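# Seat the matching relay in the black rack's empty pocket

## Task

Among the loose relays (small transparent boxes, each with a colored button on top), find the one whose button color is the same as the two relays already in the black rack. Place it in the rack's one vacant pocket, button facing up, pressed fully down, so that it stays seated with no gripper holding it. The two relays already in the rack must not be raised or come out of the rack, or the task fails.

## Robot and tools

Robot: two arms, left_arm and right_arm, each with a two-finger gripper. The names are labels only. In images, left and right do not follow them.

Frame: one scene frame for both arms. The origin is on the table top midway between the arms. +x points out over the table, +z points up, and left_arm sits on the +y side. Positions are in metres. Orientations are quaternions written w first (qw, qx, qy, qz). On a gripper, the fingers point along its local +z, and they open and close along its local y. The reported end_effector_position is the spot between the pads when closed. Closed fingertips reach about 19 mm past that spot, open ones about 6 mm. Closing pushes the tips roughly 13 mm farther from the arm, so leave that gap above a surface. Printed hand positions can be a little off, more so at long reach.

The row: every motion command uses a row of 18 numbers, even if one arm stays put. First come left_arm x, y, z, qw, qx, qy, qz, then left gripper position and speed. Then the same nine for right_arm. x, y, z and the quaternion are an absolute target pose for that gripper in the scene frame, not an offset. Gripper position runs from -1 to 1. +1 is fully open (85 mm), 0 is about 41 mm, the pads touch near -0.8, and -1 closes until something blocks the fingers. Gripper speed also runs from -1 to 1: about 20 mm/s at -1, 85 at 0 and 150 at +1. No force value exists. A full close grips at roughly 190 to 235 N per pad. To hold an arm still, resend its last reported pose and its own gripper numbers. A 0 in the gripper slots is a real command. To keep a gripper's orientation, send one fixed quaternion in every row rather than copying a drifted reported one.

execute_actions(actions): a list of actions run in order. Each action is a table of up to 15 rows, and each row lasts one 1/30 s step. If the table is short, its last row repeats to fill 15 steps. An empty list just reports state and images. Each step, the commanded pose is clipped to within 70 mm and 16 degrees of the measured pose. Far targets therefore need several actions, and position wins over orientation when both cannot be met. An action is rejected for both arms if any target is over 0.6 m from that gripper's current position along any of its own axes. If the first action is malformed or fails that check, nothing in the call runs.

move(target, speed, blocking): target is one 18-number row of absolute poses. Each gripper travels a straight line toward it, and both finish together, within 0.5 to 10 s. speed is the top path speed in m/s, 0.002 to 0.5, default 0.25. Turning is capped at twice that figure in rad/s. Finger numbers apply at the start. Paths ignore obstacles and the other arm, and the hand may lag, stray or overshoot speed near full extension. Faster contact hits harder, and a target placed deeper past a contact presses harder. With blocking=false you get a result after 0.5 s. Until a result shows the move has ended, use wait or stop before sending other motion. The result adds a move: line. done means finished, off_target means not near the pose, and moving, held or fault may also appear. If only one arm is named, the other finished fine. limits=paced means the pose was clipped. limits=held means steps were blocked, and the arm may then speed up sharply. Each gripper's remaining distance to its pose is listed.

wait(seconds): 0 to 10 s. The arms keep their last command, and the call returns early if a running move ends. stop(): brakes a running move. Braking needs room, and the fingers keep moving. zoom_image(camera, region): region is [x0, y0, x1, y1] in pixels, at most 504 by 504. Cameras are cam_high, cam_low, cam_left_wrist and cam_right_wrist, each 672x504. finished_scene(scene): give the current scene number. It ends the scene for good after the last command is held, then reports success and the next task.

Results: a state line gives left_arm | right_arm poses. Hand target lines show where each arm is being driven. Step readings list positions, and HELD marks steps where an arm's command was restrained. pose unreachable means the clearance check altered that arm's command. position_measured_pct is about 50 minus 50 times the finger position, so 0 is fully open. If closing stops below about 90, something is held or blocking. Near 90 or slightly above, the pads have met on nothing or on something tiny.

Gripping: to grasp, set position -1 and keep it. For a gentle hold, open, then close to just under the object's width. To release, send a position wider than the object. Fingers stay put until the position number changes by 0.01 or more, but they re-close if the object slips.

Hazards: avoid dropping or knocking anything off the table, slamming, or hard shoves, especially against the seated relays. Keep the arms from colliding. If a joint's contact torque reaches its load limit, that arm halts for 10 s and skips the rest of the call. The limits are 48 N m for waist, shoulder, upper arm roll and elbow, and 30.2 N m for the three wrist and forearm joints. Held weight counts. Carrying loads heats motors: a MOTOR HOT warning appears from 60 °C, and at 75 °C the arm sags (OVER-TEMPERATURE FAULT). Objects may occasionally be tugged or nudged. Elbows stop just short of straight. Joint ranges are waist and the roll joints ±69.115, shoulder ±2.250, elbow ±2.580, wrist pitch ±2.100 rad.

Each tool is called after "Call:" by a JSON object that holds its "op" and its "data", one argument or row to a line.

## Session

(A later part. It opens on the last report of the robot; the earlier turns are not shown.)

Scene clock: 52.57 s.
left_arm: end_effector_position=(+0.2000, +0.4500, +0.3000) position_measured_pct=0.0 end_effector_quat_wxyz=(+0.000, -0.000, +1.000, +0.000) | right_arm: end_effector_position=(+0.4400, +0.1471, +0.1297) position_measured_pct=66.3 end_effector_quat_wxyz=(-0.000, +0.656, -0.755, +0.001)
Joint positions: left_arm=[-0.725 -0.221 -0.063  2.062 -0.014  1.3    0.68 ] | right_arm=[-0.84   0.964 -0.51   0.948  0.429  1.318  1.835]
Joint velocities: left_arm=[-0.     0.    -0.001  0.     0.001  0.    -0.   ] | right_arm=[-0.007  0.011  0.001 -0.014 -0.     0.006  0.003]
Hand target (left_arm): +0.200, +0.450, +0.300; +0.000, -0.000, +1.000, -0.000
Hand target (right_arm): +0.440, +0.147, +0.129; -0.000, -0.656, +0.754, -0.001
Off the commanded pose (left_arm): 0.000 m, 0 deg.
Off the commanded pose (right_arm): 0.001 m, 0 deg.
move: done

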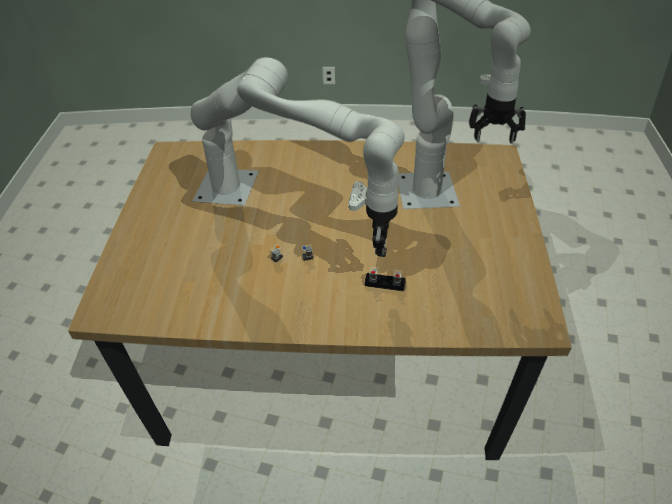

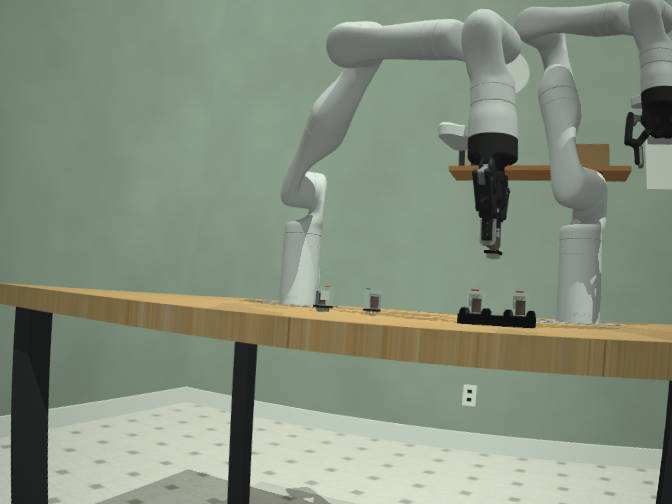

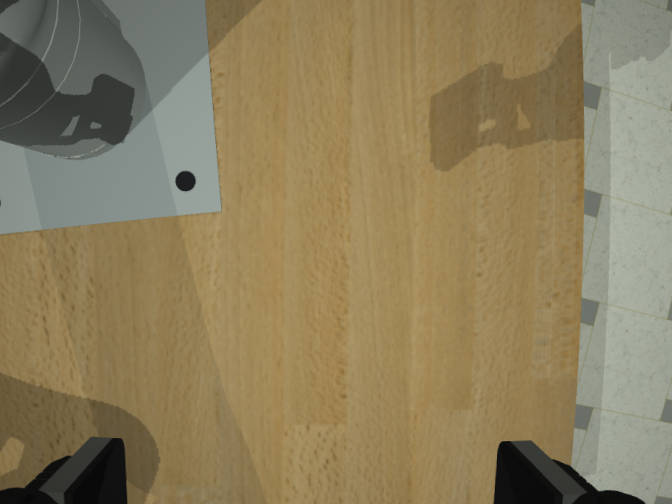

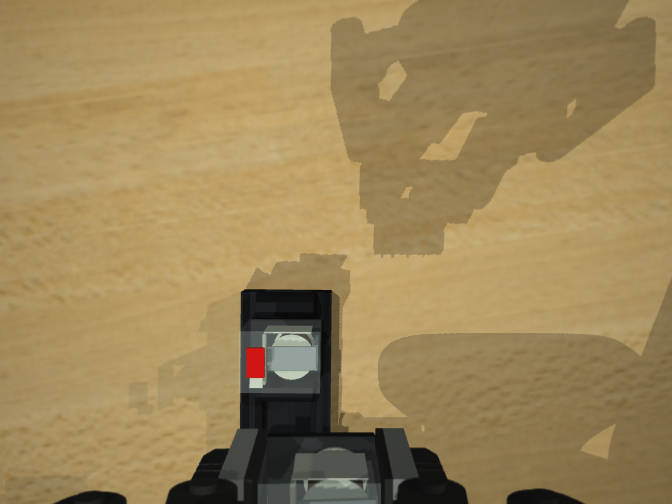

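Call:
{"op": "move", "data": {
  "target": [0.2,0.45,0.3,0,0,1,0,1,0,0.454,0.149,0.075,0,-0.656,0.755,0,-1,0],
  "speed": 0.08
}}

Call:
{"op": "zoom_image", "data": {
  "camera": "cam_high",
  "region": [340, 230, 430, 305]
}}

Call:
{"op": "zoom_image", "data": {
  "camera": "cam_low",
  "region": [440, 240, 550, 335]
}}

Scene clock: 59.17 s.
left_arm: end_effector_position=(+0.2000, +0.4500, +0.3000) position_measured_pct=0.0 end_effector_quat_wxyz=(+0.000, +0.000, +1.000, +0.000) | right_arm: end_effector_position=(+0.4539, +0.1488, +0.0752) position_measured_pct=66.3 end_effector_quat_wxyz=(-0.000, +0.656, -0.755, +0.000)
Joint positions: left_arm=[-0.725 -0.221 -0.063  2.062 -0.014  1.3    0.68 ] | right_arm=[-0.831  1.046 -0.496  0.954  0.451  1.233  1.842]
Joint velocities: left_arm=[-0.     0.     0.     0.    -0.001 -0.001 -0.   ] | right_arm=[-0.     0.005  0.    -0.002  0.001 -0.001  0.001]
Hand target (left_arm): +0.200, +0.450, +0.300; +0.000, -0.000, +1.000, -0.000
Hand target (right_arm): +0.454, +0.149, +0.075; +0.000, -0.656, +0.755, -0.000
Off the commanded pose (left_arm): 0.000 m, 0 deg.
Off the commanded pose (right_arm): 0.000 m, 0 deg.
move: done

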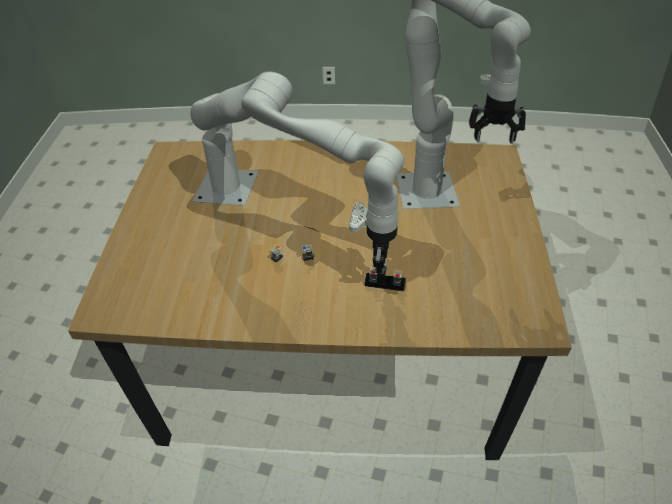

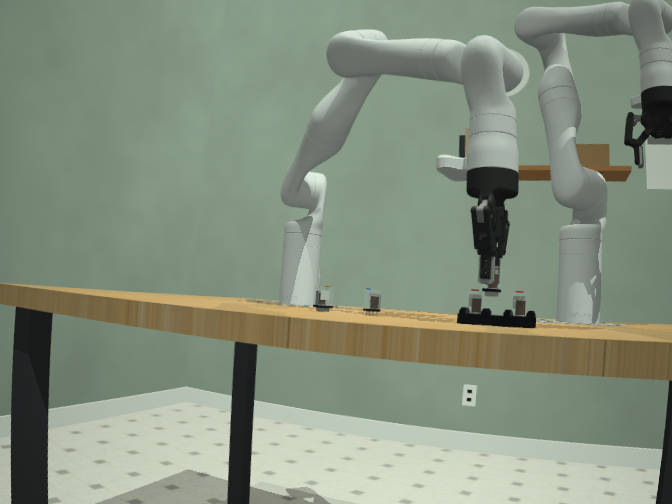

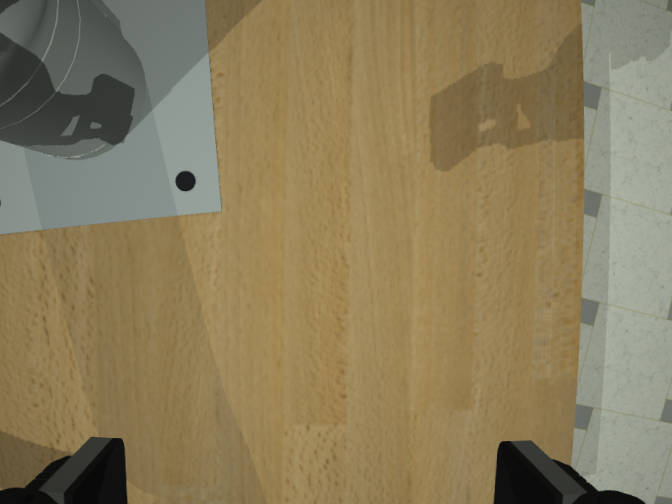

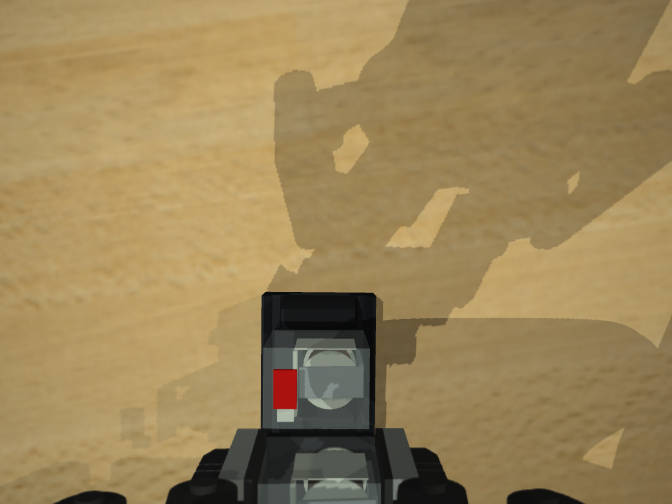

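Region (340, 230, 430, 305) of cam_high's 672x504 image, scaled by 5.600, with more detail than that image has.

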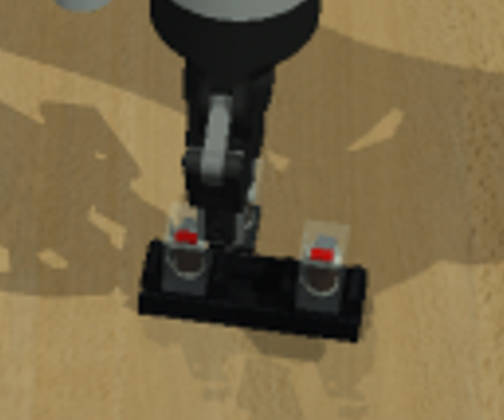

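Region (440, 240, 550, 335) of cam_low's 672x504 image, scaled by 4.582, with more detail than that image has; it fills the top 435 rows of this view, and the rest is white.

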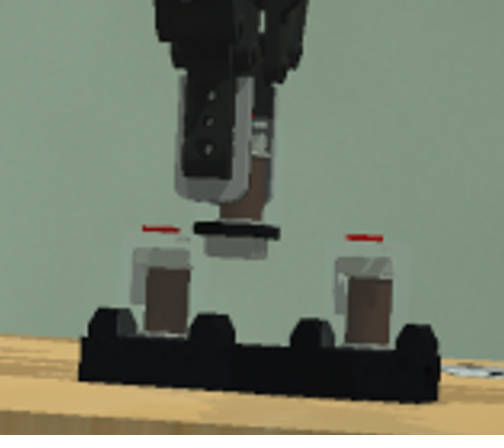

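Call:
{"op": "move", "data": {
  "target": [0.2,0.45,0.3,0,0,1,0,1,0,0.455,0.157,0.058,0,-0.656,0.755,0,-1,0],
  "speed": 0.04
}}

Call:
{"op": "zoom_image", "data": {
  "camera": "cam_low",
  "region": [440, 240, 550, 335]
}}

Call:
{"op": "zoom_image", "data": {
  "camera": "cam_high",
  "region": [340, 230, 430, 305]
}}

Scene clock: 66.47 s.
left_arm: end_effector_position=(+0.2000, +0.4500, +0.3000) position_measured_pct=0.0 end_effector_quat_wxyz=(+0.000, +0.000, +1.000, +0.000) | right_arm: end_effector_position=(+0.4551, +0.1569, +0.0582) position_measured_pct=66.3 end_effector_quat_wxyz=(-0.000, +0.656, -0.755, +0.000)
Joint positions: left_arm=[-0.725 -0.221 -0.063  2.062 -0.014  1.3    0.68 ] | right_arm=[-0.844  1.082 -0.49   0.927  0.458  1.222  1.84 ]
Joint velocities: left_arm=[ 0.     0.    -0.001 -0.     0.    -0.     0.   ] | right_arm=[-0.002  0.006  0.001 -0.003  0.001 -0.     0.001]
Hand target (left_arm): +0.200, +0.450, +0.300; +0.000, -0.000, +1.000, -0.000
Hand target (right_arm): +0.455, +0.157, +0.058; +0.000, -0.656, +0.755, -0.000
Off the commanded pose (left_arm): 0.000 m, 0 deg.
Off the commanded pose (right_arm): 0.000 m, 0 deg.
move: done

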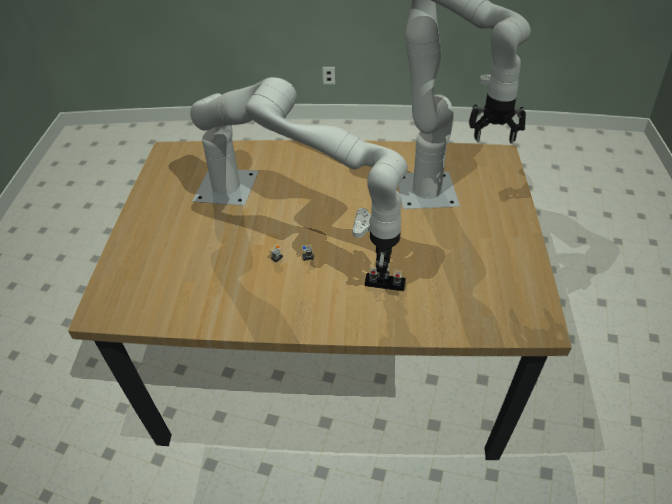

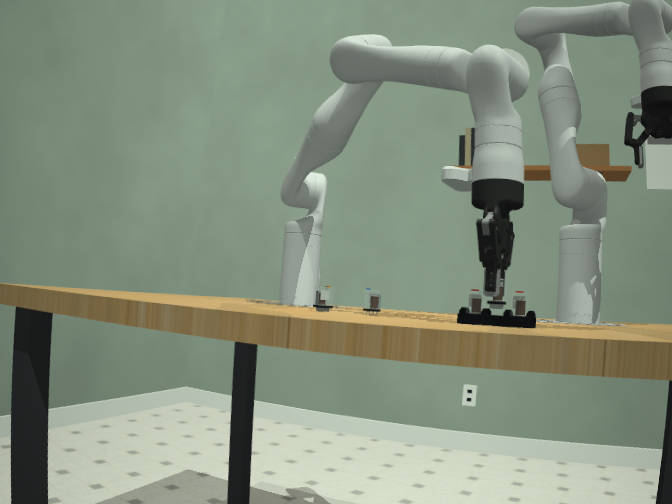

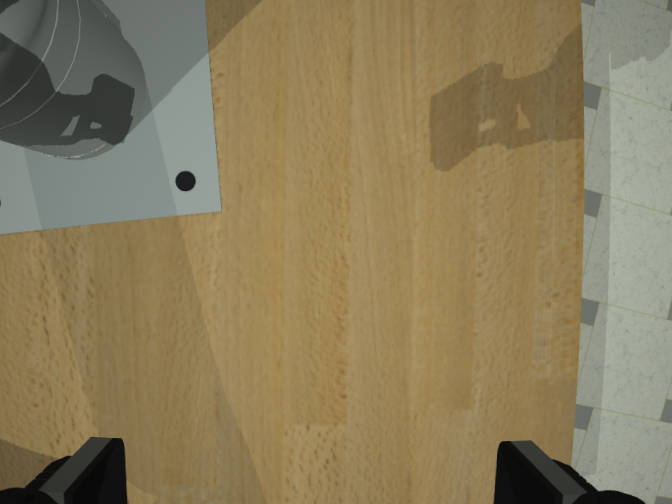

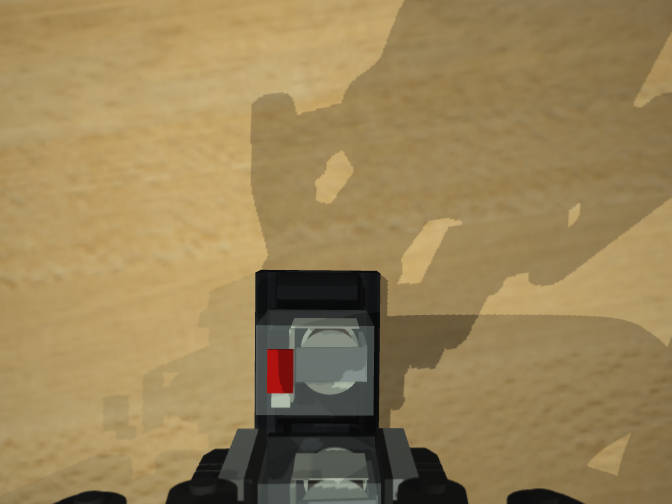

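Region (440, 240, 550, 335) of cam_low's 672x504 image, scaled by 4.582, with more detail than that image has; it fills the top 435 rows of this view, and the rest is white.

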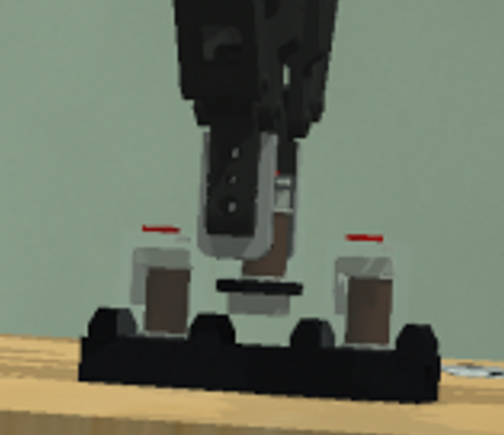

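Region (340, 230, 430, 305) of cam_high's 672x504 image, scaled by 5.600, with more detail than that image has.

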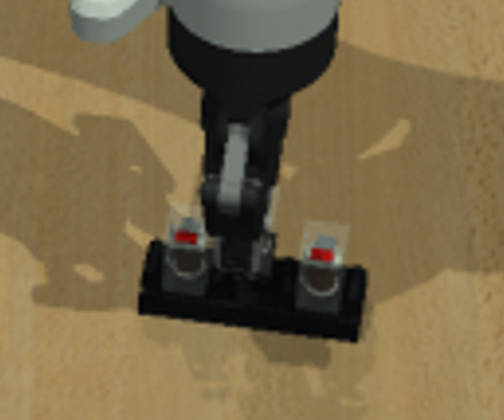

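Call:
{"op": "move", "data": {
  "target": [0.2,0.45,0.3,0,0,1,0,1,0,0.456,0.158,0.042,0,-0.656,0.755,0,-1,0],
  "speed": 0.02
}}

Call:
{"op": "zoom_image", "data": {
  "camera": "cam_low",
  "region": [440, 240, 550, 335]
}}

Scene clock: 70.93 s.
left_arm: end_effector_position=(+0.2000, +0.4500, +0.3000) position_measured_pct=0.0 end_effector_quat_wxyz=(+0.000, -0.000, +1.000, +0.000) | right_arm: end_effector_position=(+0.4560, +0.1579, +0.0421) position_measured_pct=66.3 end_effector_quat_wxyz=(-0.000, +0.656, -0.755, +0.000)
Joint positions: left_arm=[-0.725 -0.221 -0.063  2.062 -0.014  1.3    0.68 ] | right_arm=[-0.846  1.106 -0.485  0.93   0.465  1.197  1.837]
Joint velocities: left_arm=[-0.     0.    -0.001  0.    -0.    -0.    -0.   ] | right_arm=[-0.     0.001 -0.     0.    -0.    -0.002 -0.   ]
Hand target (left_arm): +0.200, +0.450, +0.300; +0.000, +0.000, +1.000, -0.000
Hand target (right_arm): +0.456, +0.158, +0.042; +0.000, -0.656, +0.755, -0.000
Off the commanded pose (left_arm): 0.000 m, 0 deg.
Off the commanded pose (right_arm): 0.000 m, 0 deg.
move: done

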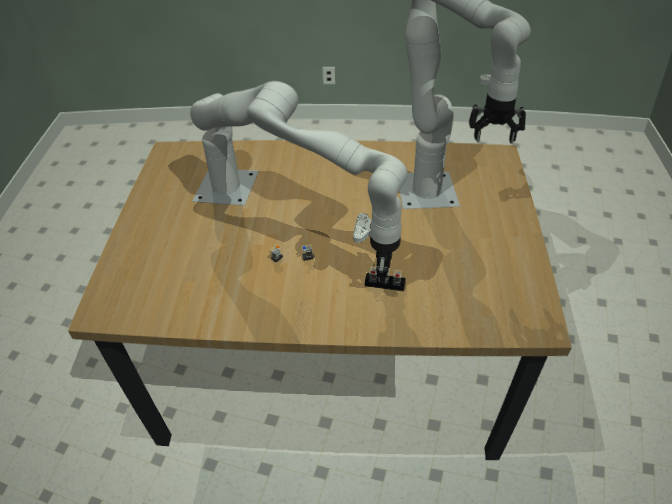

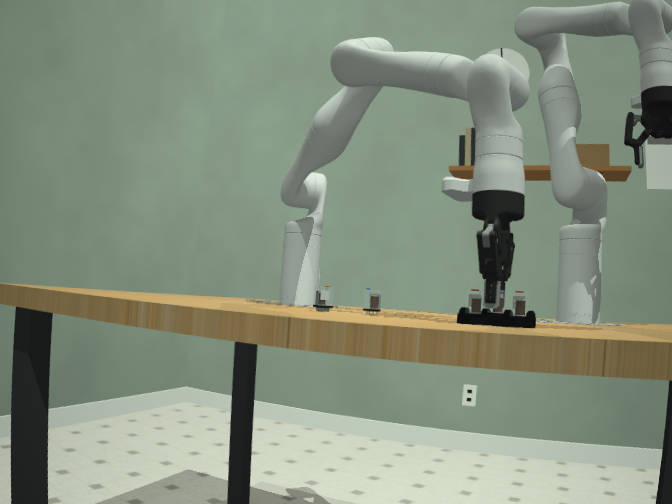

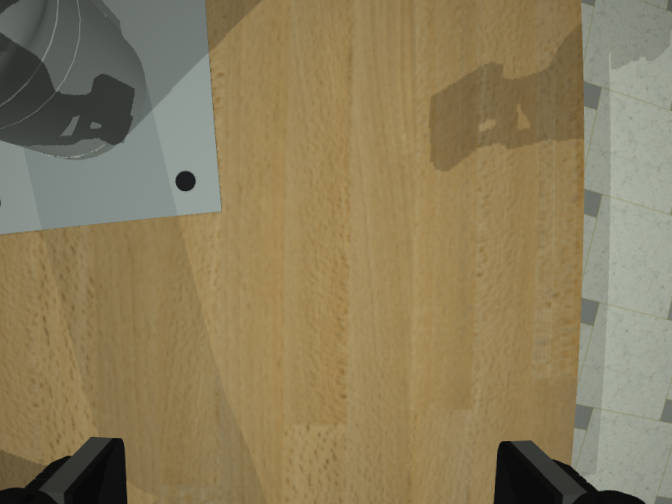

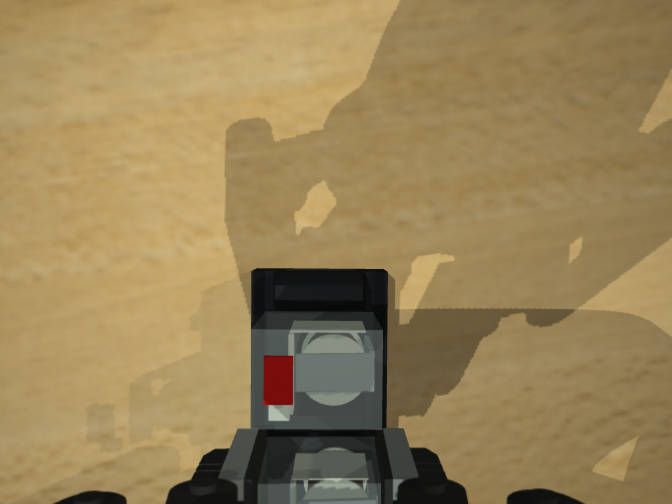

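Region (440, 240, 550, 335) of cam_low's 672x504 image, scaled by 4.582, with more detail than that image has; it fills the top 435 rows of this view, and the rest is white.

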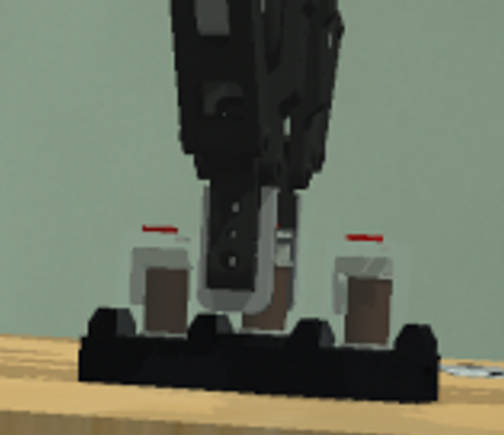

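Call:
{"op": "move", "data": {
  "target": [0.2,0.45,0.3,0,0,1,0,1,0,0.456,0.158,0.036,0,-0.656,0.755,0,-1,0],
  "speed": 0.015
}}

Call:
{"op": "zoom_image", "data": {
  "camera": "cam_low",
  "region": [440, 240, 550, 335]
}}

Scene clock: 75.80 s.
left_arm: end_effector_position=(+0.2000, +0.4500, +0.3000) position_measured_pct=0.0 end_effector_quat_wxyz=(+0.000, +0.000, +1.000, +0.000) | right_arm: end_effector_position=(+0.4567, +0.1590, +0.0392) position_measured_pct=66.3 end_effector_quat_wxyz=(-0.002, +0.656, -0.755, -0.000)
Joint positions: left_arm=[-0.725 -0.221 -0.063  2.062 -0.014  1.3    0.68 ] | right_arm=[-0.846  1.109 -0.485  0.932  0.467  1.187  1.835]
Joint velocities: left_arm=[ 0.001  0.     0.001 -0.     0.    -0.001  0.   ] | right_arm=[ 0.    -0.001  0.001  0.002 -0.     0.001 -0.001]
Hand target (left_arm): +0.200, +0.450, +0.300; +0.000, -0.000, +1.000, -0.000
Hand target (right_arm): +0.456, +0.158, +0.036; -0.000, -0.656, +0.755, -0.000
Off the commanded pose (left_arm): 0.000 m, 0 deg.
Off the commanded pose (right_arm): 0.003 m, 0 deg.
move: done

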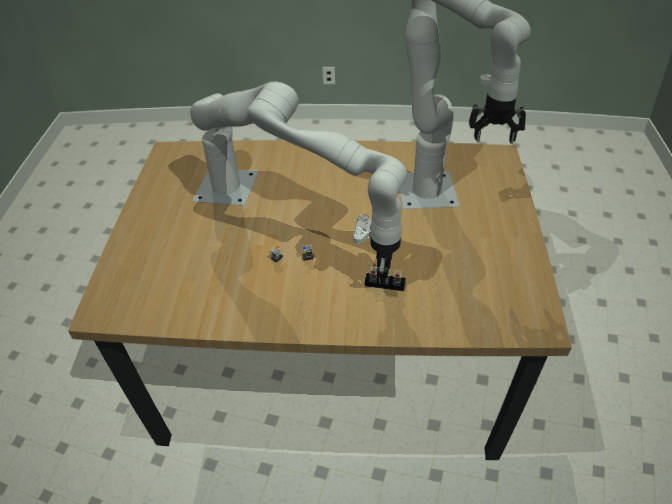

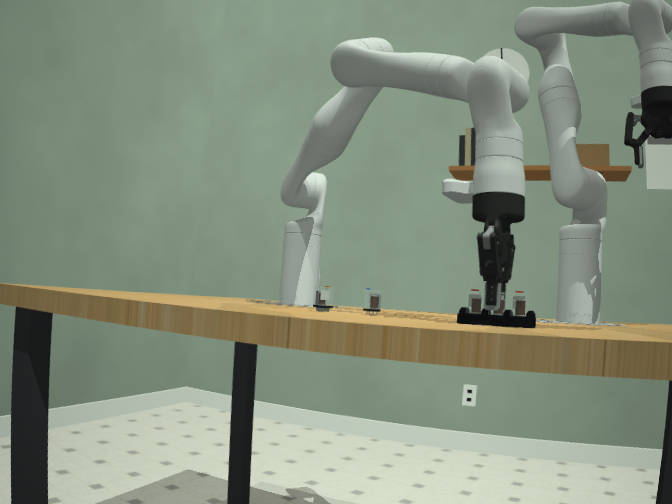

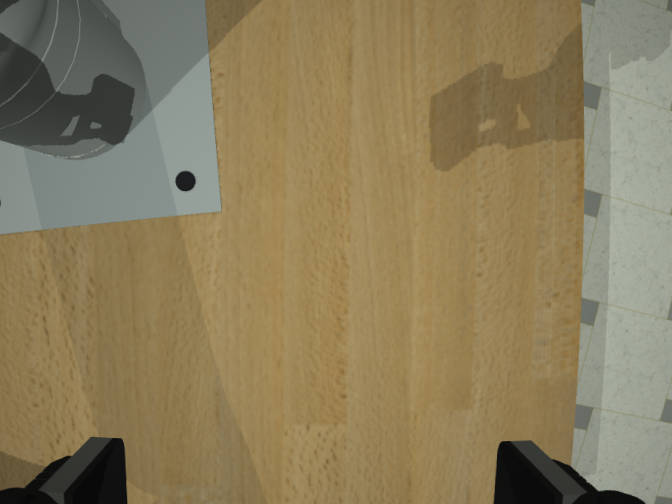

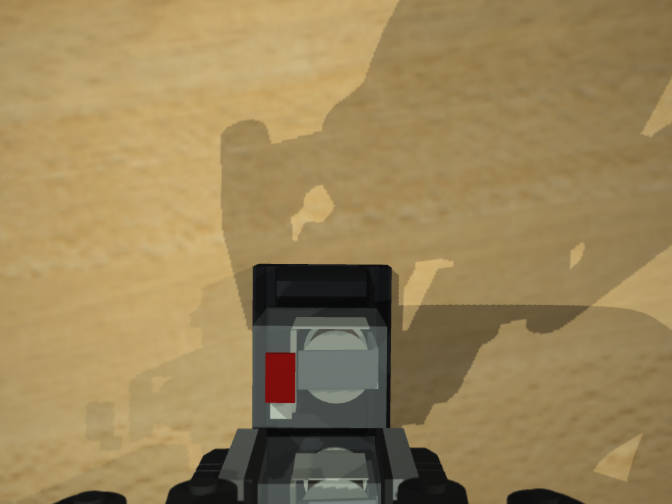

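Region (440, 240, 550, 335) of cam_low's 672x504 image, scaled by 4.582, with more detail than that image has; it fills the top 435 rows of this view, and the rest is white.

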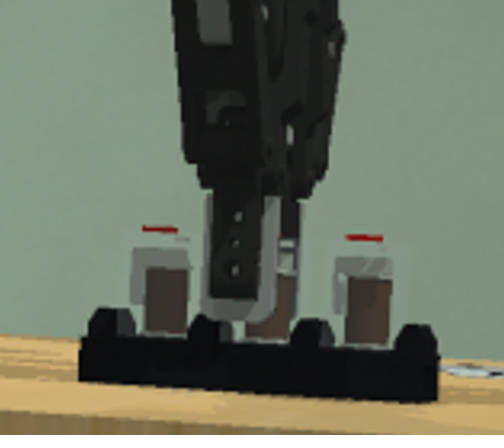

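Call:
{"op": "move", "data": {
  "target": [0.2,0.45,0.3,0,0,1,0,1,0,0.456,0.159,0.040,0,-0.656,0.755,0,0,0],
  "speed": 0.03
}}

Call:
{"op": "move", "data": {
  "target": [0.2,0.45,0.3,0,0,1,0,1,0,0.456,0.159,0.12,0,-0.656,0.755,0,0,0],
  "speed": 0.15
}}

Call:
{"op": "zoom_image", "data": {
  "camera": "cam_low",
  "region": [440, 240, 550, 335]
}}

Scene clock: 79.77 s.
left_arm: end_effector_position=(+0.2000, +0.4500, +0.3000) position_measured_pct=0.0 end_effector_quat_wxyz=(+0.000, +0.000, +1.000, +0.000) | right_arm: end_effector_position=(+0.4560, +0.1590, +0.0400) position_measured_pct=50.0 end_effector_quat_wxyz=(-0.000, +0.656, -0.755, -0.000)
Joint positions: left_arm=[-0.725 -0.221 -0.063  2.062 -0.014  1.3    0.68 ] | right_arm=[-0.848  1.11  -0.485  0.926  0.465  1.196  1.837]
Joint velocities: left_arm=[ 0.     0.     0.001  0.    -0.001  0.001  0.   ] | right_arm=[-0.     0.001  0.    -0.001 -0.     0.    -0.001]
Hand target (left_arm): +0.200, +0.450, +0.300; +0.000, -0.000, +1.000, -0.000
Hand target (right_arm): +0.456, +0.159, +0.040; +0.000, -0.656, +0.755, -0.000
Off the commanded pose (left_arm): 0.000 m, 0 deg.
Off the commanded pose (right_arm): 0.000 m, 0 deg.
move: done

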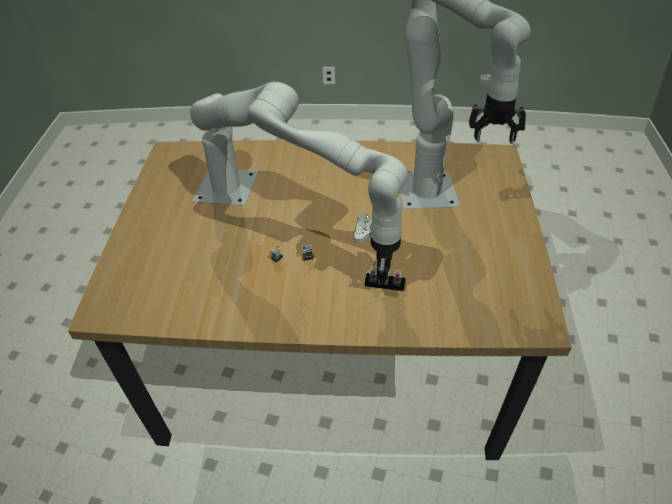

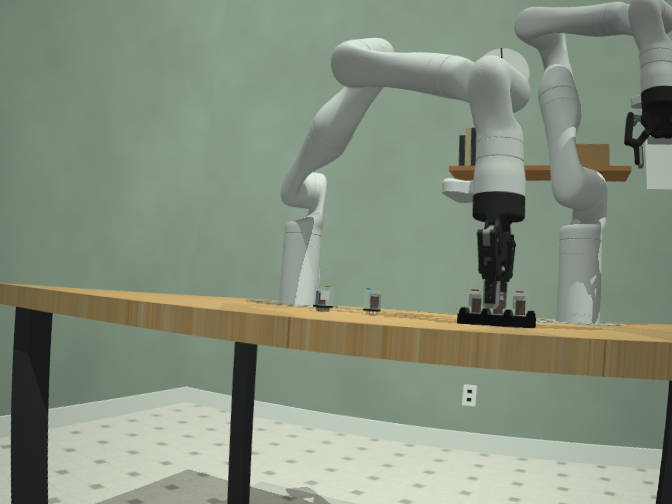

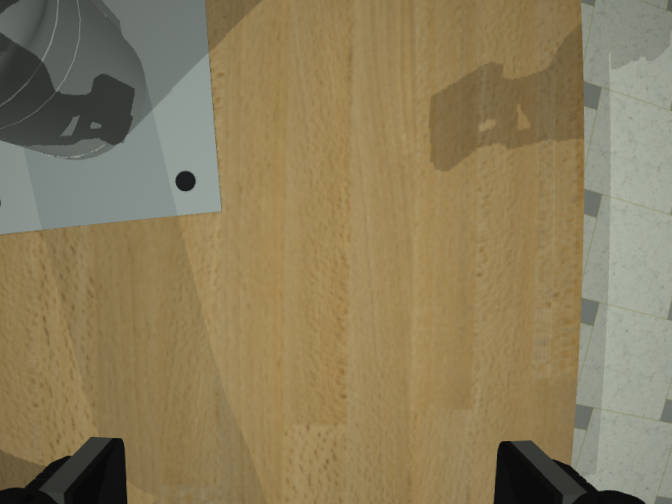

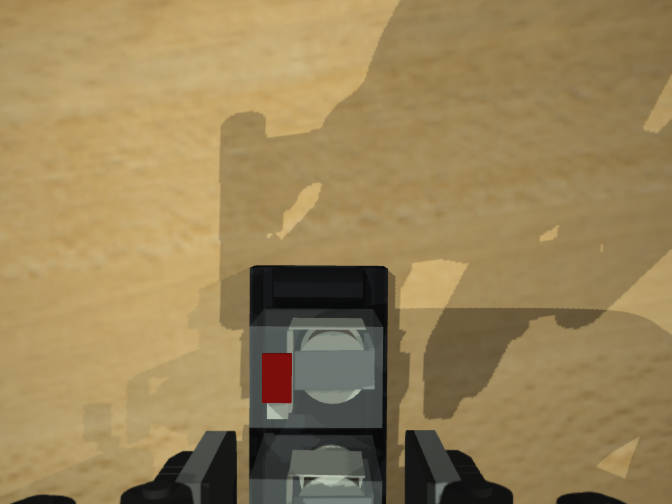

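Scene clock: 80.73 s.
left_arm: end_effector_position=(+0.2000, +0.4500, +0.3000) position_measured_pct=0.0 end_effector_quat_wxyz=(+0.000, +0.000, +1.000, +0.000) | right_arm: end_effector_position=(+0.4562, +0.1592, +0.1199) position_measured_pct=50.0 end_effector_quat_wxyz=(-0.000, +0.656, -0.755, -0.000)
Joint positions: left_arm=[-0.725 -0.221 -0.063  2.062 -0.014  1.3    0.68 ] | right_arm=[-0.854  1.025 -0.502  0.842  0.434  1.356  1.866]
Joint velocities: left_arm=[-0.001  0.     0.002  0.     0.001  0.    -0.   ] | right_arm=[-0.001 -0.002  0.001 -0.002 -0.001  0.006  0.001]
Hand target (left_arm): +0.200, +0.450, +0.300; +0.000, -0.000, +1.000, -0.000
Hand target (right_arm): +0.456, +0.159, +0.120; +0.000, -0.656, +0.755, +0.000
Off the commanded pose (left_arm): 0.000 m, 0 deg.
Off the commanded pose (right_arm): 0.000 m, 0 deg.
move: done

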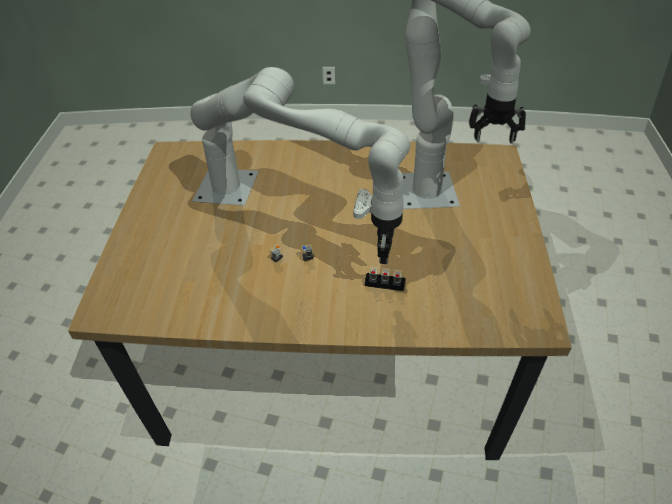

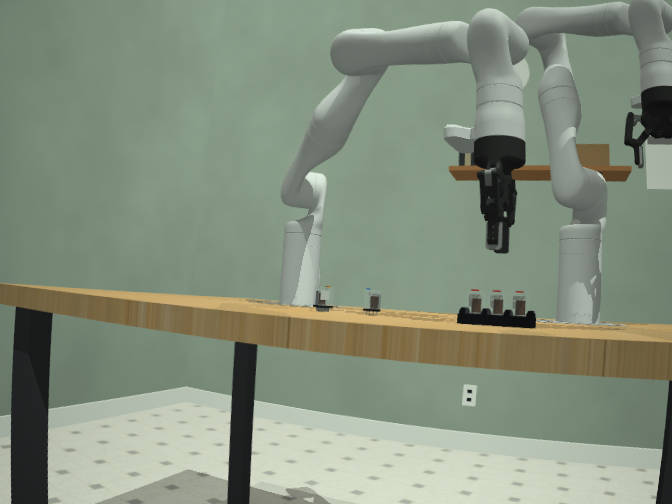

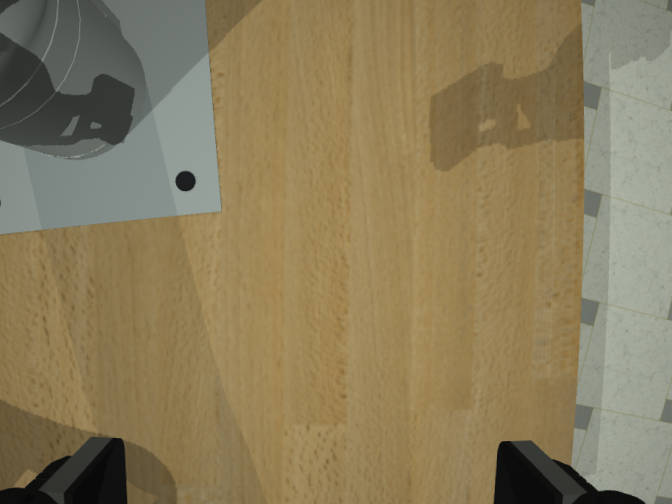

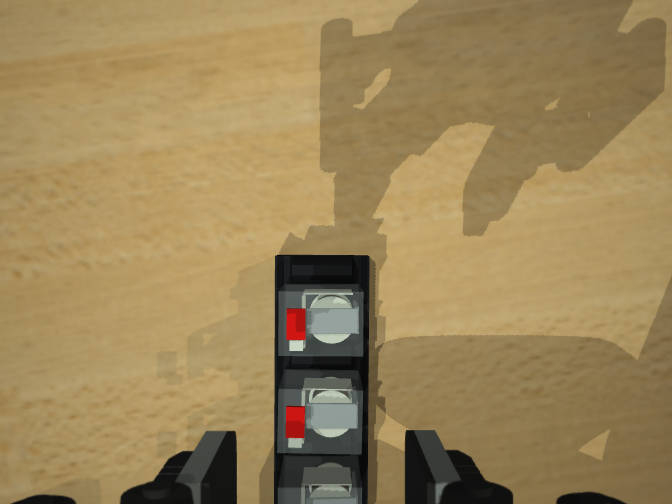

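Region (440, 240, 550, 335) of cam_low's 672x504 image, scaled by 4.582, with more detail than that image has; it fills the top 435 rows of this view, and the rest is white.

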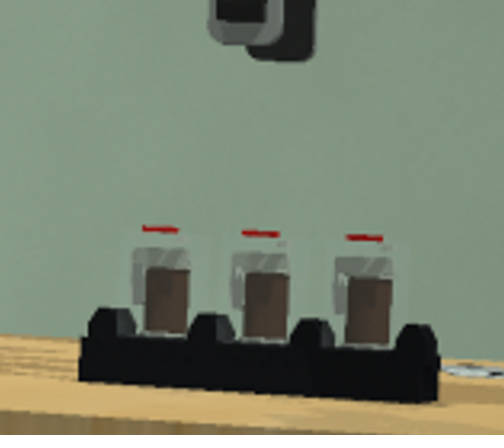

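Seated in line.

Call:
{"op": "finished_scene", "data": {
  "scene": 1
}}

The scene is finished: the task was done.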